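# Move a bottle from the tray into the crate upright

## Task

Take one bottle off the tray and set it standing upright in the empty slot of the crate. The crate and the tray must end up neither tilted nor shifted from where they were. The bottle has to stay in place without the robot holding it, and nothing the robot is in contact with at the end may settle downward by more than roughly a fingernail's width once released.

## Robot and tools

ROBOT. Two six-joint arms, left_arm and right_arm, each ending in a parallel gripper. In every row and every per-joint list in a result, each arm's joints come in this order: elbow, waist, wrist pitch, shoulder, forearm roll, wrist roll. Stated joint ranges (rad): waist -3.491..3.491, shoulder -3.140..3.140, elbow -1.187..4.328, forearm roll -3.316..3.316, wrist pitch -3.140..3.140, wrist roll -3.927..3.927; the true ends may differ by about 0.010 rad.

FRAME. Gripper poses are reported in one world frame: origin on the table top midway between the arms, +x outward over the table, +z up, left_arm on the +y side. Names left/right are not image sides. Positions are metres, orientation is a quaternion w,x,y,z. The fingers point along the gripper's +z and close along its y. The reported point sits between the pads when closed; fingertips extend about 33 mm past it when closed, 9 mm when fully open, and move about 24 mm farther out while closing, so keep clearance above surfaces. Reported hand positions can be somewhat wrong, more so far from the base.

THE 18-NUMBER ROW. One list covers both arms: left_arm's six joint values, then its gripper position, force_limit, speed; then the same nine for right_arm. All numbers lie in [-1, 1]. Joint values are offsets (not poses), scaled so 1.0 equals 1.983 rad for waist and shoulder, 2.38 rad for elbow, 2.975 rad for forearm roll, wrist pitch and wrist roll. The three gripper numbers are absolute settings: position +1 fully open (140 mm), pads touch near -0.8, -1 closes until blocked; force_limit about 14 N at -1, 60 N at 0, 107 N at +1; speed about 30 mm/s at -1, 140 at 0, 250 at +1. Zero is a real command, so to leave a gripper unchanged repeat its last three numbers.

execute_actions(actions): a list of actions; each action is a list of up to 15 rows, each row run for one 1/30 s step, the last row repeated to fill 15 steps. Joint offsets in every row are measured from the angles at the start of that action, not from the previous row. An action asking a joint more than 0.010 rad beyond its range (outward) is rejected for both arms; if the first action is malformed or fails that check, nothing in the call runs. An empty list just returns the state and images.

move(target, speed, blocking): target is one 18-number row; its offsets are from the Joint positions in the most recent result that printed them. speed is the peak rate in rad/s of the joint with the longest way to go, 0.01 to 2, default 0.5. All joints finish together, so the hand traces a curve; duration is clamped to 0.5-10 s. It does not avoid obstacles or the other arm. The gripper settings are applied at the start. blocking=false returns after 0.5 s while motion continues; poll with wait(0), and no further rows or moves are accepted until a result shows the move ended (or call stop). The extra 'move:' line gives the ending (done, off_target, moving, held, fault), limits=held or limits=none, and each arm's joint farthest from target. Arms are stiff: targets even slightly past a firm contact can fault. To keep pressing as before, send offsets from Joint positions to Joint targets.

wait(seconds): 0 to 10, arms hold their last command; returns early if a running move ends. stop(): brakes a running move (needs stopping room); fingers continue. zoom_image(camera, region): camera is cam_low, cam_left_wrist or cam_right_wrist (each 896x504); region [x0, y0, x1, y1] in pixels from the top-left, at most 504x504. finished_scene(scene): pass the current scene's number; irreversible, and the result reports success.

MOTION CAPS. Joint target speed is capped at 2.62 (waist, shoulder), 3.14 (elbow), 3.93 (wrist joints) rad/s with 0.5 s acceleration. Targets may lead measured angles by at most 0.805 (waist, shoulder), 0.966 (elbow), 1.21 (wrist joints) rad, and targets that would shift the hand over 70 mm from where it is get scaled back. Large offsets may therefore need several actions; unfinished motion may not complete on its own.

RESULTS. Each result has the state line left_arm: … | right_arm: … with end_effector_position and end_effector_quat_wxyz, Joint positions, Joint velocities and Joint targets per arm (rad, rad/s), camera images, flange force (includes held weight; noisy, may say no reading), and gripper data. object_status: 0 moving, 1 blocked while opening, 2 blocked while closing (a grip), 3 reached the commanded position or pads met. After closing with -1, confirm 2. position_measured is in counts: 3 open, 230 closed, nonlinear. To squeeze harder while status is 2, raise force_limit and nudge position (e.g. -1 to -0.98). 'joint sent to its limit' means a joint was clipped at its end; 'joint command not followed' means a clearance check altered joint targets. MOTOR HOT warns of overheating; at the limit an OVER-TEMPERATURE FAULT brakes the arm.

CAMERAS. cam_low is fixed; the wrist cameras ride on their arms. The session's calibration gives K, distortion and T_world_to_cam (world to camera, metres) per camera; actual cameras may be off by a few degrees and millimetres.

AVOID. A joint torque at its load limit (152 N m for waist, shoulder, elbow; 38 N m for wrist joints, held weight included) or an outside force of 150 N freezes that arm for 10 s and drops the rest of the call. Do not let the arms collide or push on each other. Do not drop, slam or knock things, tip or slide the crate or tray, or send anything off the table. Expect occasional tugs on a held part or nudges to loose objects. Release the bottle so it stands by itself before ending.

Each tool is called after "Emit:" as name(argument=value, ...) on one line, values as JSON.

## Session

Emit:
execute_actions(actions=[])

Scene clock: 0.00 s.
left_arm: end_effector_position=(+0.4508, -0.1579, +0.3862) position_measured=3 object_status=3 end_effector_quat_wxyz=(+0.194, -0.412, +0.784, -0.422) | right_arm: end_effector_position=(+0.5849, -0.6631, +0.2798) position_measured=3 object_status=3 end_effector_quat_wxyz=(+0.392, +0.885, -0.181, +0.175)
Joint names: [elbow, waist, wrist pitch, shoulder, forearm roll, wrist roll]
Joint positions: left_arm=[-0.225 -0.606 -0.648 -0.266 -0.071  0.138] | right_arm=[-0.248  0.395 -1.399  0.174  0.895  0.543]
Joint velocities: left_arm=[-0.     0.    -0.    -0.    -0.002  0.   ] | right_arm=[-0.001 -0.001 -0.    -0.    -0.    -0.002]
Flange force (N, the push that the arm receives, along the gripper's own x y z axes): no reading
Joint targets: left_arm=[-0.225 -0.606 -0.648 -0.266 -0.071 0.138] | right_arm=[-0.248 0.395 -1.399 0.174 0.895 0.543]
camera_calibration (this result's frames):
cam_left_wrist: T_world_to_cam=[[-0.587157, 0.1301, -0.79895, 0.599274], [0.224823, 0.974377, -0.00655824, 0.0792652], [0.777625, -0.183473, -0.601362, 0.0515094], [0, 0, 0, 1]] pos_world=[0.293992, -0.145749, 0.510285]
cam_right_wrist: T_world_to_cam=[[-0.321356, -0.638087, 0.699697, -0.43748], [-0.928105, 0.358934, -0.0989291, 0.831706], [-0.18802, -0.681184, -0.707557, 0.0430059], [0, 0, 0, 1]] pos_world=[0.63941, -0.548383, 0.418812]

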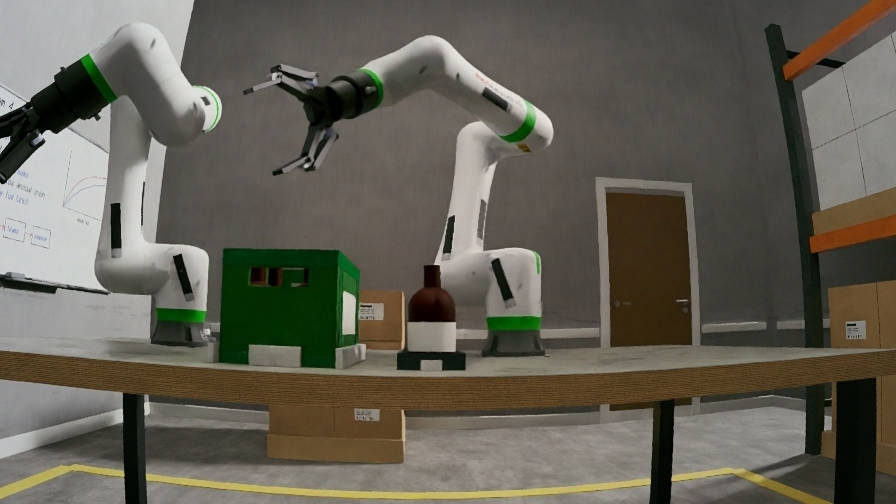

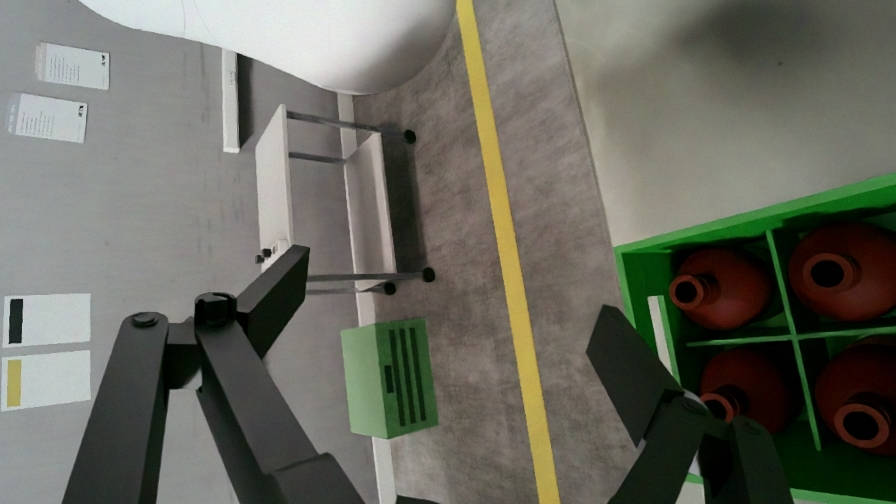

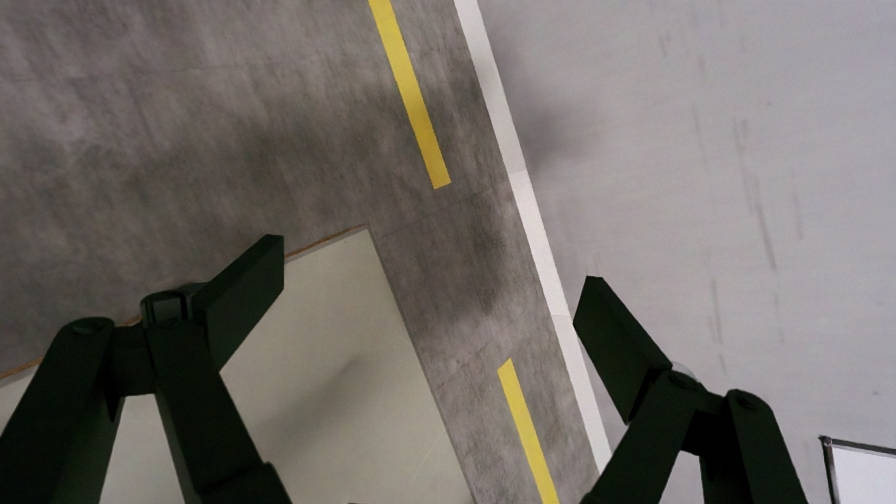

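Emit:
zoom_image(camera="cam_low", region=[375, 250, 495, 380])

Emit:
zoom_image(camera="cam_low", region=[200, 235, 380, 380])

Region (375, 250, 495, 380) of cam_low's 896x504 image, scaled by 3.877, with more detail than that image has; it fills the left 465 columns of this view, and the rest is white.

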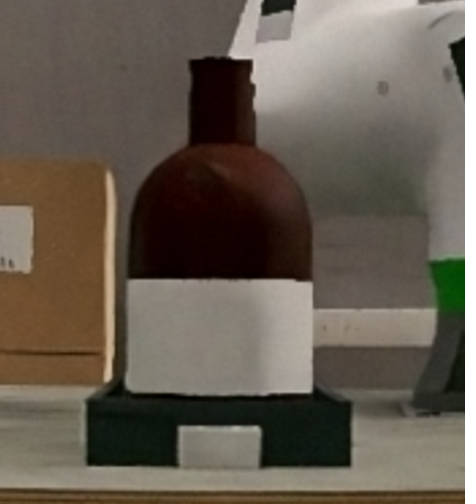

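Region (200, 235, 380, 380) of cam_low's 896x504 image, scaled by 2.800, with more detail than that image has; it fills the top 406 rows of this view, and the rest is white.

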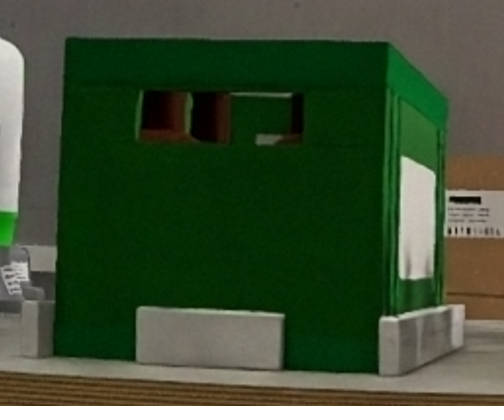

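Emit:
move(target=[0.0763,0.2628,-0.31165,0.11006,0.02387,0.5448,0.1,0,0, 0,-0.12,0,0,0,0,1,0,0], speed=1.3)

Emit:
zoom_image(camera="cam_low", region=[375, 170, 495, 310])

Emit:
zoom_image(camera="cam_left_wrist", region=[350, 140, 570, 360])

Scene clock: 39.10 s.
left_arm: end_effector_position=(+0.4371, +0.1251, +0.2400) position_measured=117 object_status=3 end_effector_quat_wxyz=(-0.000, +1.000, +0.001, -0.000) | right_arm: end_effector_position=(+0.5275, -0.7907, +0.2798) position_measured=3 object_status=3 end_effector_quat_wxyz=(+0.410, +0.857, -0.285, +0.127)
Joint names: [elbow, waist, wrist pitch, shoulder, forearm roll, wrist roll]
Joint positions: left_arm=[-0.043 -0.085 -1.576 -0.048 -0.     1.759] | right_arm=[-0.248  0.157 -1.399  0.174  0.895  0.543]
Joint velocities: left_arm=[-0.     0.001 -0.001  0.     0.     0.   ] | right_arm=[-0.    -0.     0.001 -0.    -0.    -0.   ]
Flange force (N, the push that the arm receives, along the gripper's own x y z axes): left_arm=[-7.1 -1.3 2.4] | right_arm=[2.5 -7.5 -4.8]
Joint targets: left_arm=[-0.043 -0.085 -1.576 -0.048 -0.000 1.759] | right_arm=[-0.248 0.157 -1.399 0.174 0.895 0.543]
move: done; limits=none; left_arm: farthest joint: the waist, 0.000 radians from its target (0.521 radians at the start); right_arm: farthest joint: the waist, 0.000 radians from its target (0.238 radians at the start)
camera_calibration (this result's frames):
cam_left_wrist: T_world_to_cam=[[0.205848, -0.978559, -0.00696072, 0.0395666], [-0.920356, -0.196011, 0.338413, 0.369867], [-0.332522, -0.0632552, -0.940972, 0.577807], [0, 0, 0, 1]] pos_world=[0.524398, 0.147766, 0.418807]
cam_right_wrist: T_world_to_cam=[[-0.462721, -0.544347, 0.699697, -0.388696], [-0.817333, 0.567609, -0.0989293, 0.930799], [-0.343302, -0.617662, -0.707558, 0.0773932], [0, 0, 0, 1]] pos_world=[0.607484, -0.692113, 0.418813]

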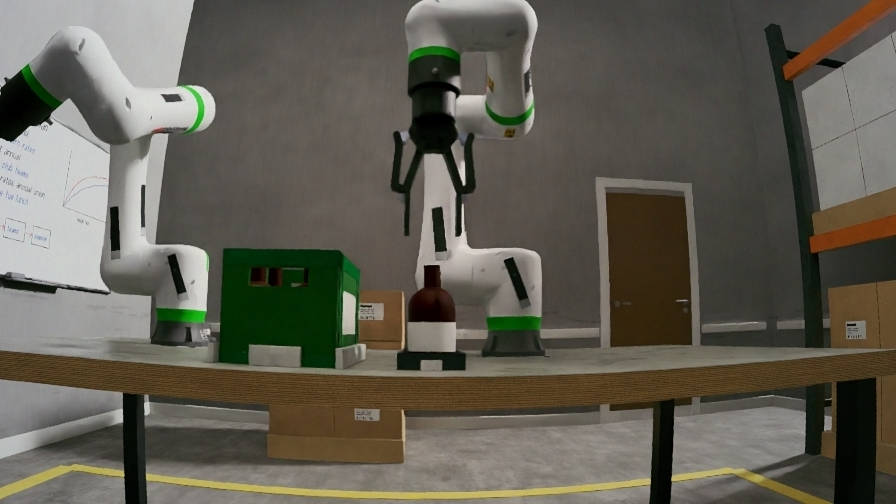

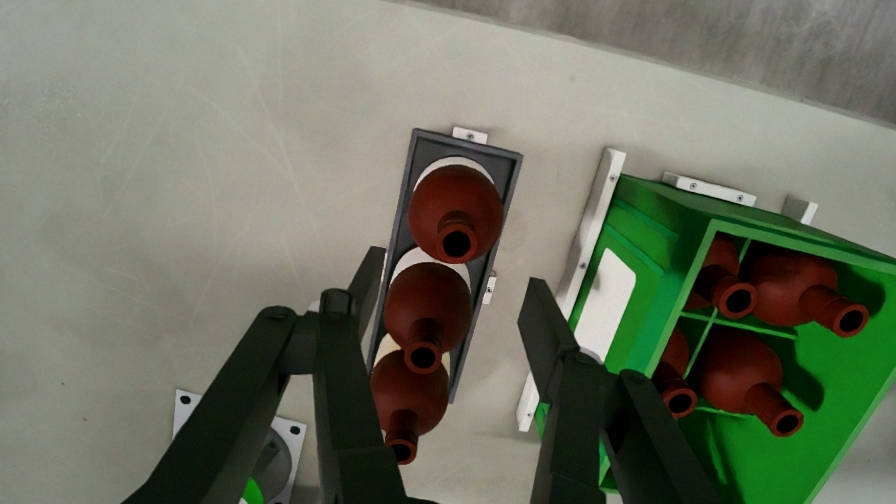

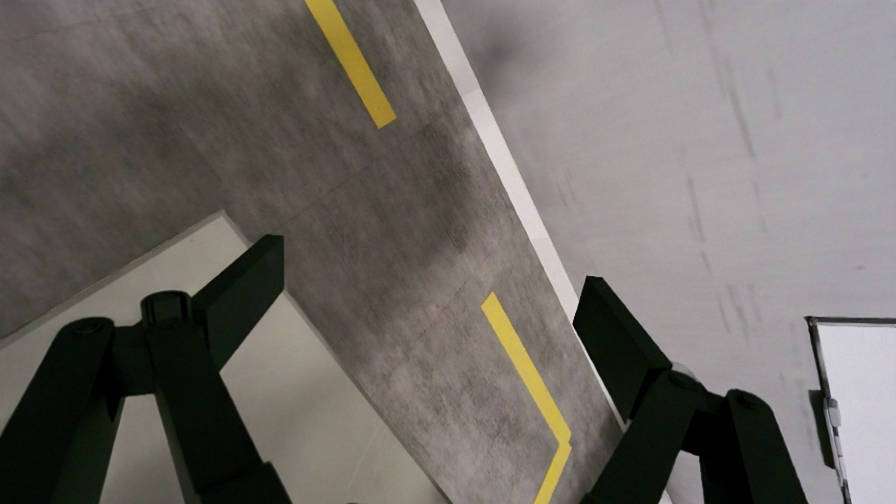

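Region (375, 170, 495, 310) of cam_low's 896x504 image, scaled by 3.600, with more detail than that image has; it fills the left 432 columns of this view, and the rest is white.

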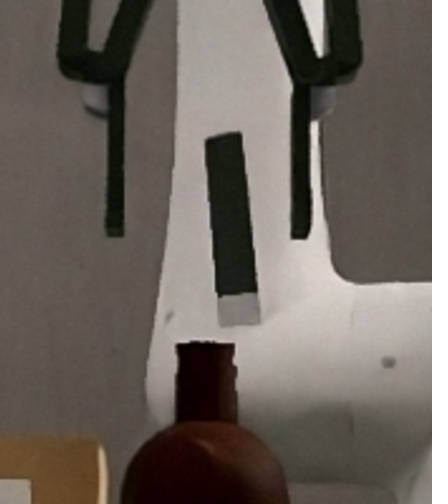

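Region (350, 140, 570, 360) of cam_left_wrist's 896x504 image, scaled by 2.291, with more detail than that image has.

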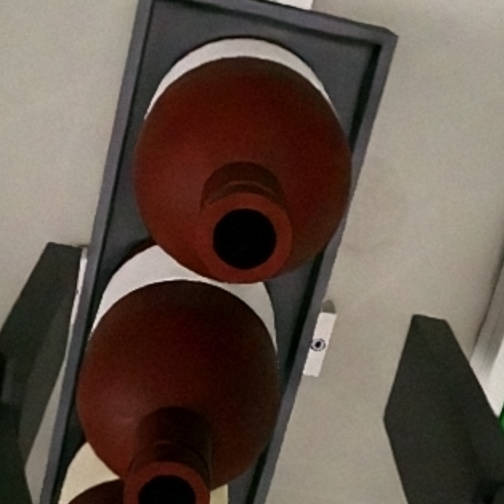

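Emit:
move(target=[-0.06182,0.00078,0.05841,0.01343,0,0,-0.15,0,0, 0,0,0,0,0,0,1,0,0], speed=0.3)

Emit:
zoom_image(camera="cam_low", region=[375, 200, 495, 340])

Scene clock: 57.70 s.
left_arm: end_effector_position=(+0.4421, +0.1248, +0.1660) position_measured=148 object_status=3 end_effector_quat_wxyz=(-0.000, +1.000, +0.001, -0.000) | right_arm: end_effector_position=(+0.5275, -0.7907, +0.2798) position_measured=3 object_status=3 end_effector_quat_wxyz=(+0.410, +0.857, -0.285, +0.127)
Joint names: [elbow, waist, wrist pitch, shoulder, forearm roll, wrist roll]
Joint positions: left_arm=[-0.19  -0.083 -1.402 -0.021 -0.     1.759] | right_arm=[-0.248  0.157 -1.399  0.174  0.895  0.543]
Joint velocities: left_arm=[-0.001  0.     0.001  0.001  0.    -0.001] | right_arm=[-0.     0.001  0.001  0.    -0.001 -0.   ]
Flange force (N, the push that the arm receives, along the gripper's own x y z axes): left_arm=[-4.7 0.8 -1.0] | right_arm=[5.4 -7.4 -4.2]
Joint targets: left_arm=[-0.190 -0.083 -1.402 -0.021 -0.000 1.759] | right_arm=[-0.248 0.157 -1.399 0.174 0.895 0.543]
move: done; limits=none; left_arm: farthest joint: the waist, 0.000 radians from its target (0.001 radians at the start); right_arm: farthest joint: the waist, 0.000 radians from its target (0.000 radians at the start)
camera_calibration (this result's frames):
cam_left_wrist: T_world_to_cam=[[0.207379, -0.978237, -0.00688888, 0.0369789], [-0.920052, -0.197427, 0.338418, 0.399479], [-0.332413, -0.0638425, -0.940971, 0.509902], [0, 0, 0, 1]] pos_world=[0.529371, 0.147595, 0.344866]
cam_right_wrist: T_world_to_cam=[[-0.462729, -0.54434, 0.699697, -0.388692], [-0.817324, 0.567622, -0.0989292, 0.930805], [-0.343312, -0.617656, -0.707558, 0.0773962], [0, 0, 0, 1]] pos_world=[0.607481, -0.692122, 0.418812]

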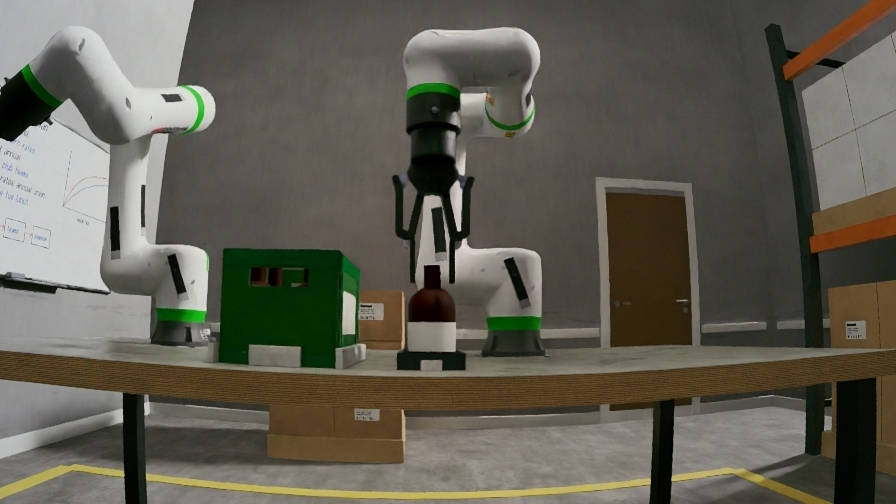

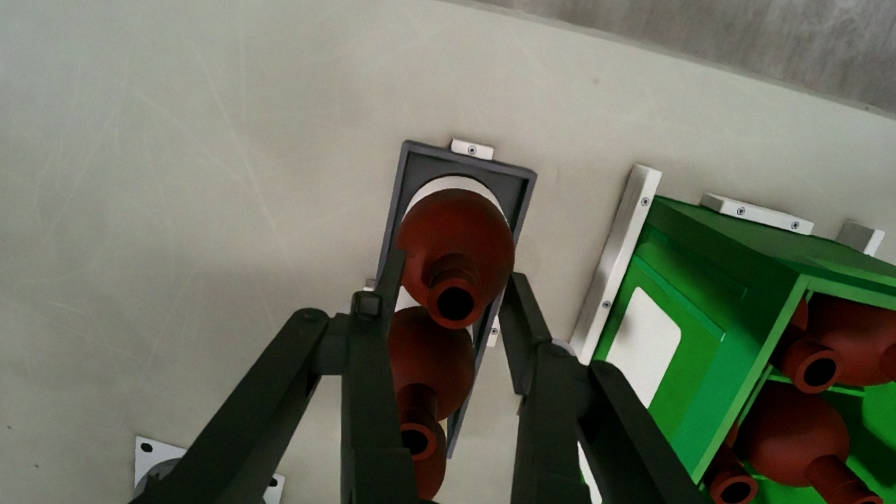

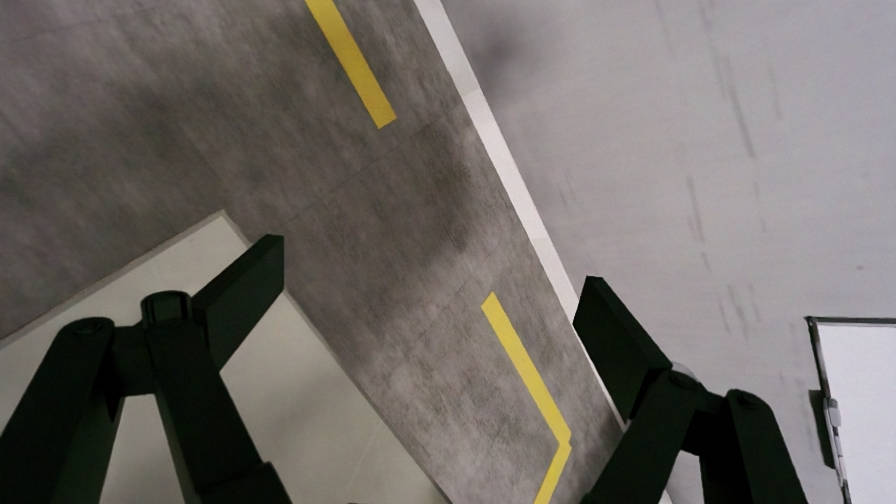

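Region (375, 200, 495, 340) of cam_low's 896x504 image, scaled by 3.600, with more detail than that image has; it fills the left 432 columns of this view, and the rest is white.

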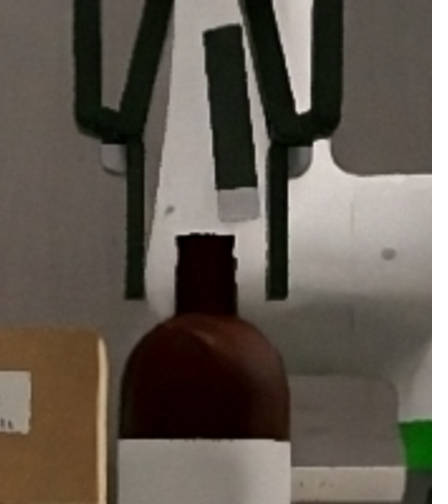

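Emit:
execute_actions(actions=[[[0,0,0,0,0,0,-1,0.5,-0.2, 0,0,0,0,0,0,1,0,0]]])

Scene clock: 62.53 s.
left_arm: end_effector_position=(+0.4422, +0.1248, +0.1660) position_measured=198 object_status=0 end_effector_quat_wxyz=(-0.000, +1.000, +0.001, +0.000) | right_arm: end_effector_position=(+0.5275, -0.7907, +0.2798) position_measured=3 object_status=3 end_effector_quat_wxyz=(+0.410, +0.857, -0.285, +0.127)
Joint names: [elbow, waist, wrist pitch, shoulder, forearm roll, wrist roll]
Joint positions: left_arm=[-0.19  -0.083 -1.402 -0.021 -0.     1.759] | right_arm=[-0.248  0.157 -1.399  0.174  0.895  0.543]
Joint velocities: left_arm=[-0.     0.001 -0.001 -0.    -0.    -0.001] | right_arm=[-0.     0.002 -0.001  0.    -0.001 -0.   ]
Flange force (N, the push that the arm receives, along the gripper's own x y z axes): left_arm=[-4.4 -2.5 -11.7] | right_arm=[3.4 -6.7 -4.2]
Joint targets: left_arm=[-0.190 -0.083 -1.402 -0.021 -0.000 1.759] | right_arm=[-0.248 0.157 -1.399 0.174 0.895 0.543]
camera_calibration (this result's frames):
cam_left_wrist: T_world_to_cam=[[0.207316, -0.978249, -0.00691689, 0.0370197], [-0.920096, -0.197384, 0.338324, 0.399555], [-0.33233, -0.0637759, -0.941004, 0.509866], [0, 0, 0, 1]] pos_world=[0.529398, 0.147598, 0.344863]
cam_right_wrist: T_world_to_cam=[[-0.462721, -0.544347, 0.699697, -0.388696], [-0.817333, 0.567609, -0.098929, 0.930799], [-0.343303, -0.617661, -0.707558, 0.0773934], [0, 0, 0, 1]] pos_world=[0.607484, -0.692113, 0.418812]

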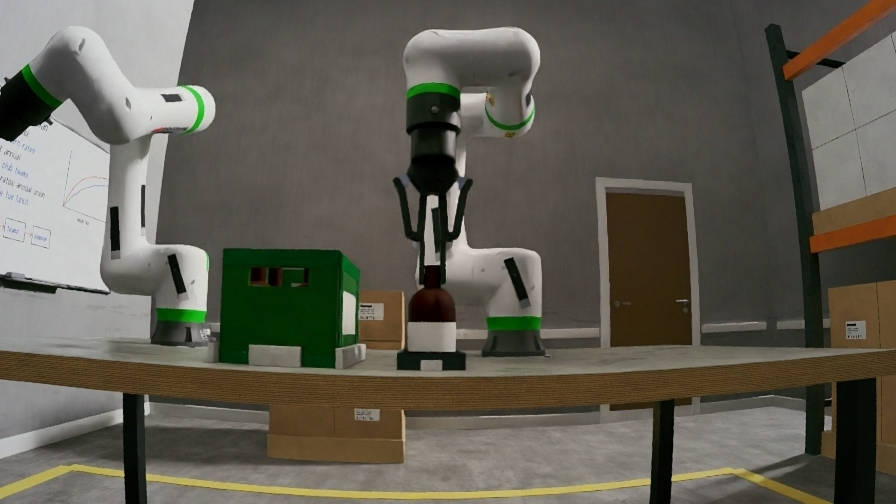

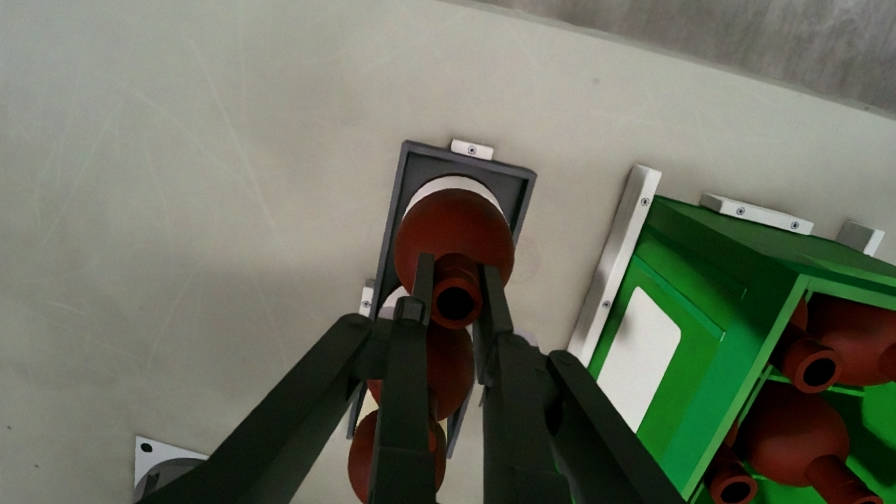

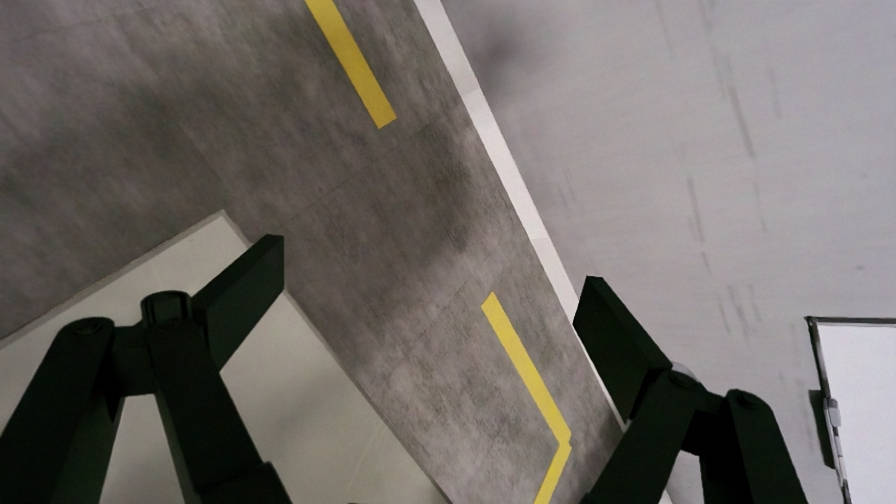

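Emit:
wait(seconds=0)

Emit:
move(target=[0.19086,0,-0.16613,-0.02017,0,0.168,-1,0.5,-0.2, 0,0,0,0,0,0,1,0,0], speed=0.6)

Scene clock: 65.50 s.
left_arm: end_effector_position=(+0.4421, +0.1248, +0.1660) position_measured=198 object_status=2 end_effector_quat_wxyz=(-0.000, +1.000, +0.001, -0.000) | right_arm: end_effector_position=(+0.5275, -0.7907, +0.2798) position_measured=3 object_status=3 end_effector_quat_wxyz=(+0.410, +0.857, -0.285, +0.127)
Joint names: [elbow, waist, wrist pitch, shoulder, forearm roll, wrist roll]
Joint positions: left_arm=[-0.19  -0.083 -1.402 -0.021 -0.     1.759] | right_arm=[-0.248  0.157 -1.399  0.174  0.895  0.543]
Joint velocities: left_arm=[ 0.     0.    -0.002 -0.     0.     0.001] | right_arm=[ 0.001  0.001 -0.     0.     0.001  0.001]
Flange force (N, the push that the arm receives, along the gripper's own x y z axes): left_arm=[-3.5 1.5 -11.9] | right_arm=[4.0 -8.6 -4.3]
Joint targets: left_arm=[-0.190 -0.083 -1.402 -0.021 -0.000 1.759] | right_arm=[-0.248 0.157 -1.399 0.174 0.895 0.543]
camera_calibration (this result's frames):
cam_left_wrist: T_world_to_cam=[[0.207337, -0.978245, -0.00688838, 0.0369987], [-0.920059, -0.197388, 0.338421, 0.399476], [-0.332418, -0.0638296, -0.94097, 0.509902], [0, 0, 0, 1]] pos_world=[0.529371, 0.147592, 0.344866]
cam_right_wrist: T_world_to_cam=[[-0.462727, -0.544342, 0.699697, -0.388693], [-0.817327, 0.567618, -0.0989291, 0.930803], [-0.343309, -0.617658, -0.707558, 0.0773952], [0, 0, 0, 1]] pos_world=[0.607482, -0.692119, 0.418812]

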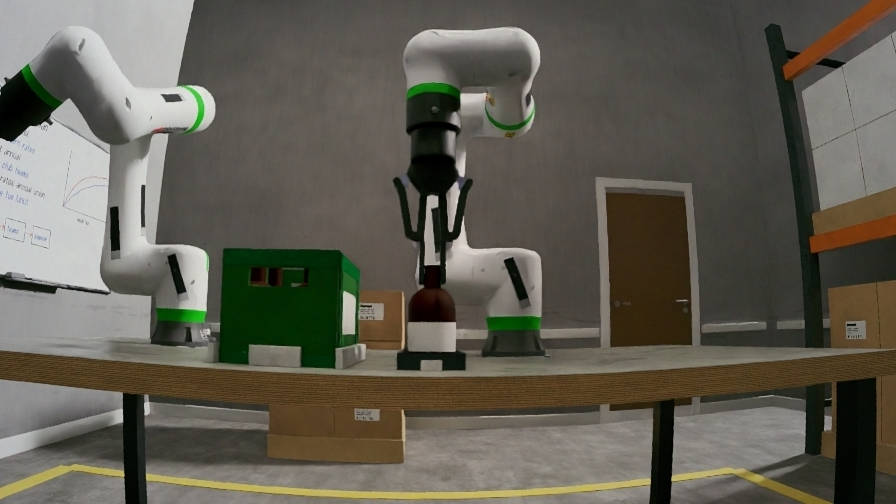

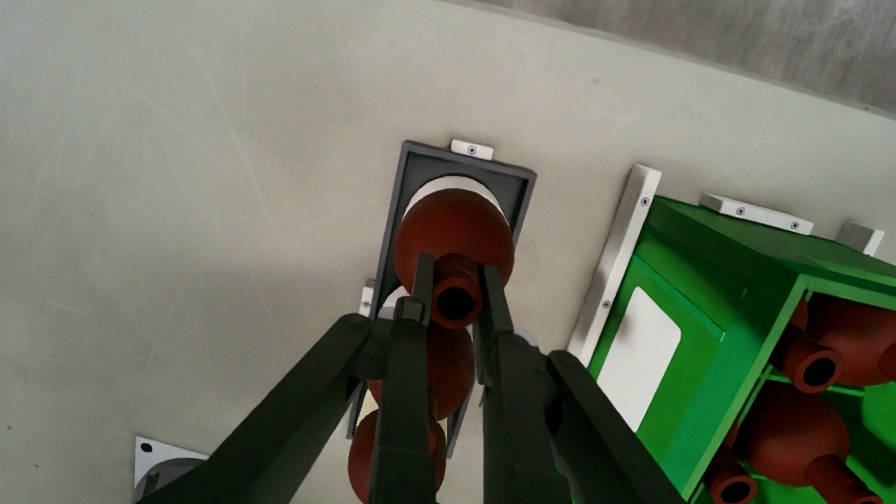

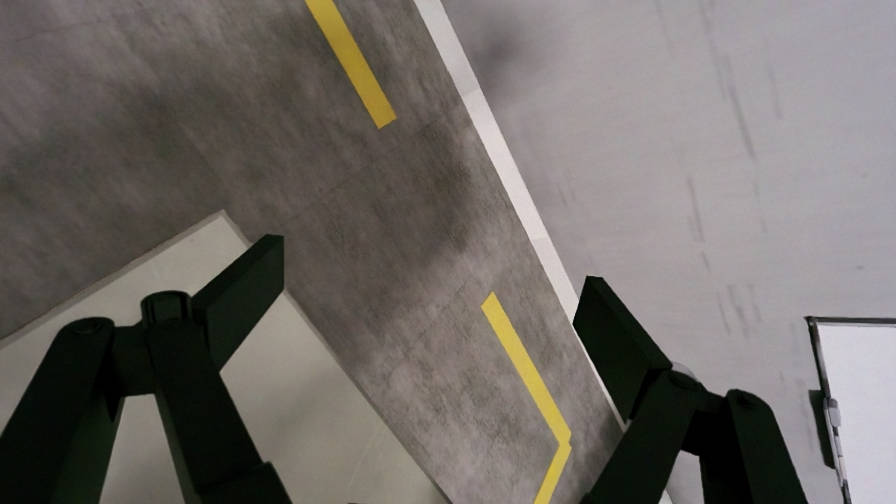

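Scene clock: 66.87 s.
left_arm: end_effector_position=(+0.4099, +0.1308, +0.3750) position_measured=198 object_status=2 end_effector_quat_wxyz=(-0.000, +0.969, +0.249, -0.000) | right_arm: end_effector_position=(+0.5275, -0.7907, +0.2798) position_measured=3 object_status=3 end_effector_quat_wxyz=(+0.410, +0.857, -0.285, +0.127)
Joint names: [elbow, waist, wrist pitch, shoulder, forearm roll, wrist roll]
Joint positions: left_arm=[ 0.264 -0.083 -1.896 -0.061 -0.     2.259] | right_arm=[-0.248  0.157 -1.399  0.174  0.895  0.543]
Joint velocities: left_arm=[ 0.001  0.001 -0.001  0.    -0.002  0.002] | right_arm=[-0.     0.001  0.001 -0.     0.     0.001]
Flange force (N, the push that the arm receives, along the gripper's own x y z axes): left_arm=[-5.0 -2.4 5.6] | right_arm=[6.0 -7.7 -3.6]
Joint targets: left_arm=[0.264 -0.083 -1.896 -0.061 -0.000 2.259] | right_arm=[-0.248 0.157 -1.399 0.174 0.895 0.543]
move: done; limits=none; left_arm: farthest joint: the waist, 0.000 radians from its target (0.000 radians at the start); right_arm: farthest joint: the waist, 0.000 radians from its target (0.000 radians at the start)
camera_calibration (this result's frames):
cam_left_wrist: T_world_to_cam=[[0.650811, -0.759209, -0.00686767, -0.15943], [-0.712937, -0.614207, 0.338336, 0.269961], [-0.261086, -0.215297, -0.941, 0.686836], [0, 0, 0, 1]] pos_world=[0.475548, 0.192645, 0.553881]
cam_right_wrist: T_world_to_cam=[[-0.462728, -0.544342, 0.699697, -0.388693], [-0.817326, 0.567619, -0.0989293, 0.930803], [-0.34331, -0.617657, -0.707558, 0.0773954], [0, 0, 0, 1]] pos_world=[0.607481, -0.69212, 0.418813]

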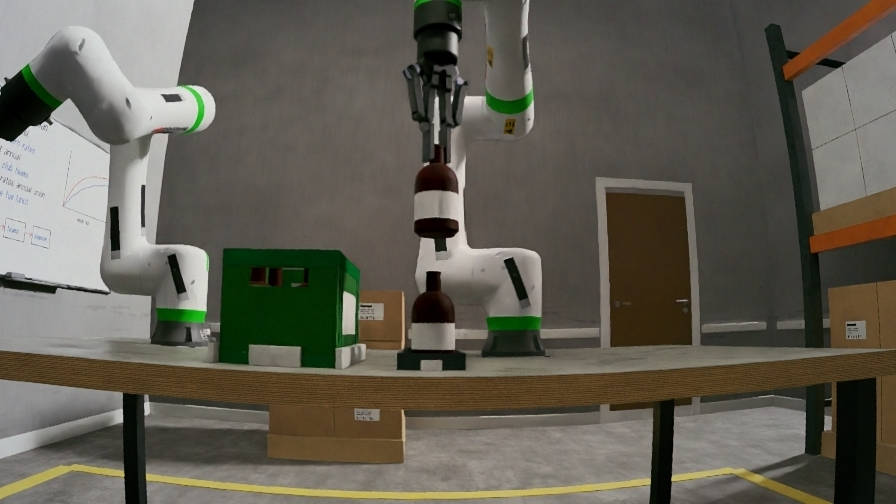

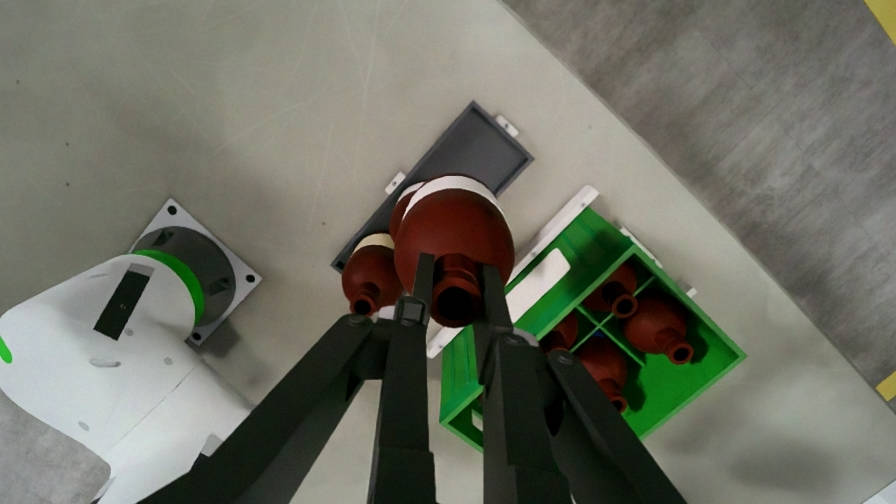

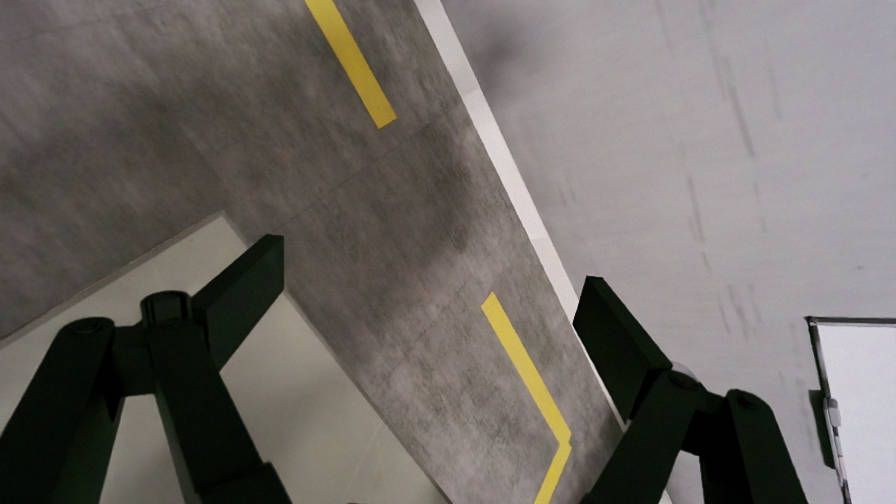

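Emit:
move(target=[0.12037,-0.35999,0.00365,0.14994,0,0.33012,-1,0.5,-0.2, 0,0,0,0,0,0,1,0,0], speed=0.85)

Emit:
zoom_image(camera="cam_left_wrist", region=[370, 70, 570, 270])

Scene clock: 79.03 s.
left_arm: end_effector_position=(+0.2704, -0.1471, +0.3600) position_measured=198 object_status=2 end_effector_quat_wxyz=(-0.000, +0.927, +0.376, +0.000) | right_arm: end_effector_position=(+0.5275, -0.7907, +0.2798) position_measured=3 object_status=3 end_effector_quat_wxyz=(+0.410, +0.857, -0.285, +0.127)
Joint names: [elbow, waist, wrist pitch, shoulder, forearm roll, wrist roll]
Joint positions: left_arm=[ 0.55  -0.797 -1.885  0.236 -0.     3.241] | right_arm=[-0.248  0.157 -1.399  0.174  0.895  0.543]
Joint velocities: left_arm=[ 0.001 -0.    -0.003  0.001 -0.001  0.001] | right_arm=[0.002 0.001 0.001 0.    0.002 0.001]
Flange force (N, the push that the arm receives, along the gripper's own x y z axes): left_arm=[-0.6 -7.5 6.0] | right_arm=[6.2 -7.3 -5.3]
Joint targets: left_arm=[0.551 -0.797 -1.885 0.236 -0.000 3.241] | right_arm=[-0.248 0.157 -1.399 0.174 0.895 0.543]
move: done; limits=none; left_arm: farthest joint: the waist, 0.000 radians from its target (0.714 radians at the start); right_arm: farthest joint: the waist, 0.000 radians from its target (0.000 radians at the start)
camera_calibration (this result's frames):
cam_left_wrist: T_world_to_cam=[[0.828694, -0.559662, -0.00672082, -0.298494], [-0.524808, -0.781148, 0.338207, -0.0704783], [-0.194531, -0.276743, -0.941048, 0.54938], [0, 0, 0, 1]] pos_world=[0.317244, -0.0700726, 0.538823]
cam_right_wrist: T_world_to_cam=[[-0.462727, -0.544342, 0.699697, -0.388693], [-0.817326, 0.567619, -0.098929, 0.930803], [-0.34331, -0.617658, -0.707557, 0.0773954], [0, 0, 0, 1]] pos_world=[0.607481, -0.69212, 0.418812]

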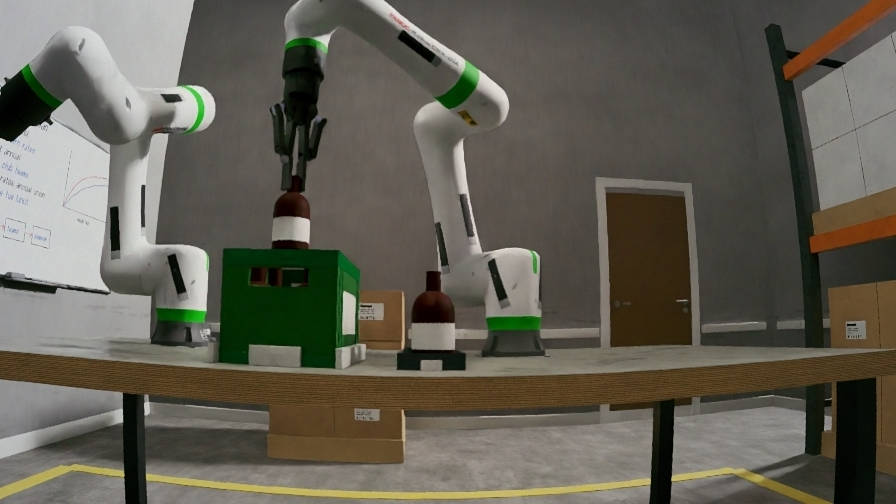

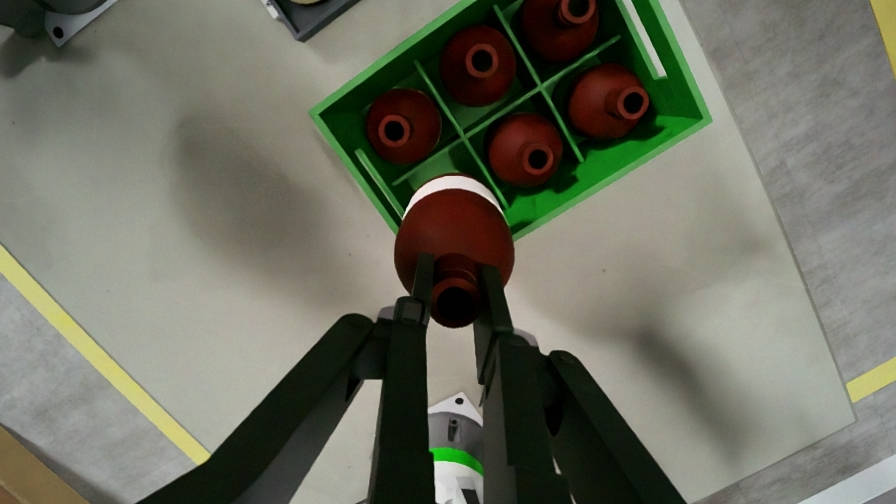

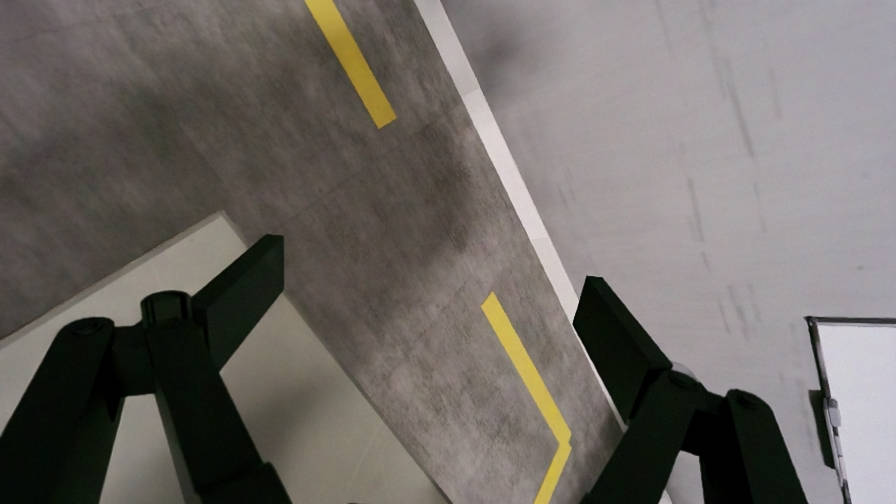

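Region (370, 70, 570, 270) of cam_left_wrist's 896x504 image, scaled by 2.520, with more detail than that image has.

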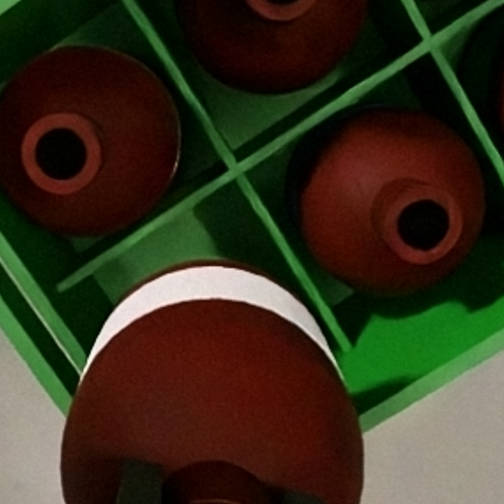

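Emit:
move(target=[-0.09495,-0.00368,0.06092,-0.02256,0,0,-1,0.5,-0.2, 0,0,0,0,0,0,1,0,0], speed=0.35)

Emit:
zoom_image(camera="cam_left_wrist", region=[350, 70, 570, 290])

Scene clock: 97.30 s.
left_arm: end_effector_position=(+0.2665, -0.1481, +0.2880) position_measured=198 object_status=2 end_effector_quat_wxyz=(-0.000, +0.928, +0.373, +0.000) | right_arm: end_effector_position=(+0.5275, -0.7907, +0.2798) position_measured=3 object_status=3 end_effector_quat_wxyz=(+0.410, +0.857, -0.285, +0.127)
Joint names: [elbow, waist, wrist pitch, shoulder, forearm roll, wrist roll]
Joint positions: left_arm=[ 0.325 -0.804 -1.704  0.192 -0.     3.241] | right_arm=[-0.248  0.157 -1.399  0.174  0.895  0.543]
Joint velocities: left_arm=[-0.001 -0.001  0.001 -0.     0.    -0.001] | right_arm=[-0.    -0.001  0.002 -0.     0.001 -0.001]
Flange force (N, the push that the arm receives, along the gripper's own x y z axes): left_arm=[0.6 -6.6 6.9] | right_arm=[6.1 -7.6 -5.0]
Joint targets: left_arm=[0.324 -0.804 -1.704 0.192 -0.000 3.241] | right_arm=[-0.248 0.157 -1.399 0.174 0.895 0.543]
move: done; limits=none; left_arm: farthest joint: the elbow, 0.001 radians from its target (0.226 radians at the start); right_arm: farthest joint: the waist, 0.000 radians from its target (0.000 radians at the start)
camera_calibration (this result's frames):
cam_left_wrist: T_world_to_cam=[[0.824618, -0.56565, -0.0067075, -0.296121], [-0.530458, -0.777325, 0.338202, -0.0468928], [-0.196518, -0.27533, -0.941049, 0.481358], [0, 0, 0, 1]] pos_world=[0.313908, -0.0714197, 0.466855]
cam_right_wrist: T_world_to_cam=[[-0.462727, -0.544342, 0.699697, -0.388693], [-0.817326, 0.567619, -0.0989291, 0.930803], [-0.34331, -0.617657, -0.707558, 0.0773954], [0, 0, 0, 1]] pos_world=[0.607482, -0.69212, 0.418812]

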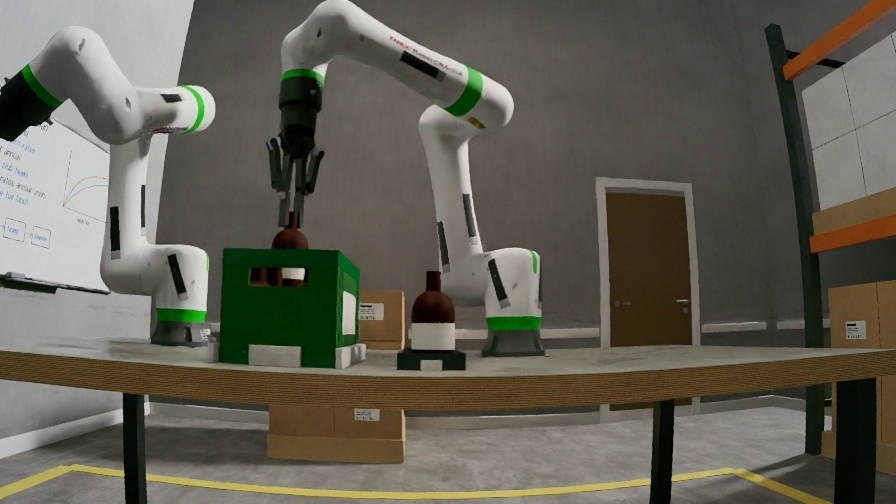

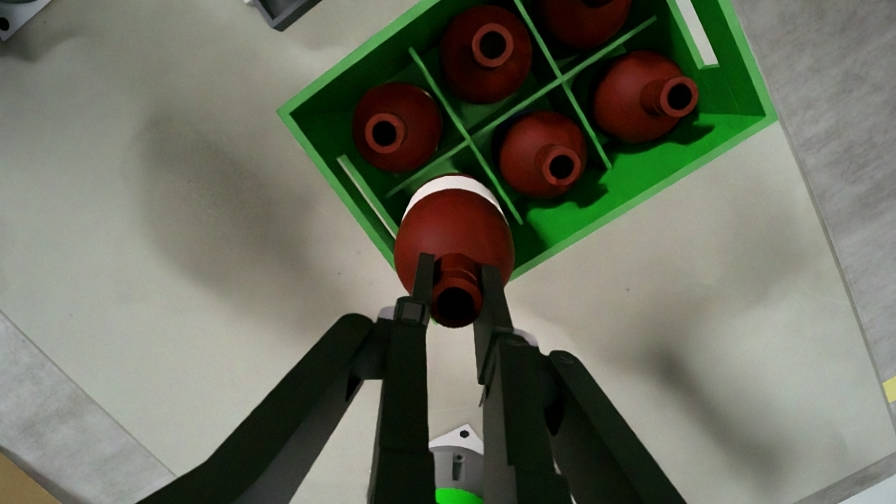

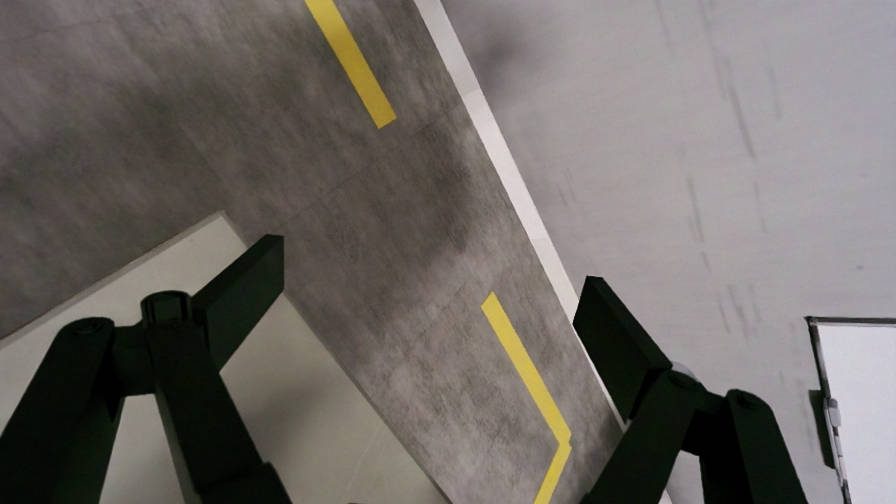

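Region (350, 70, 570, 290) of cam_left_wrist's 896x504 image, scaled by 2.291, with more detail than that image has.

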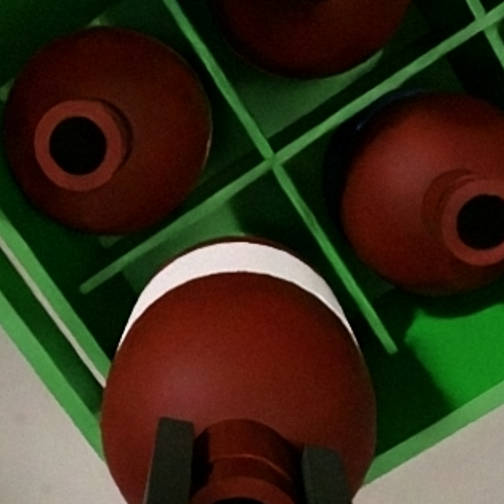

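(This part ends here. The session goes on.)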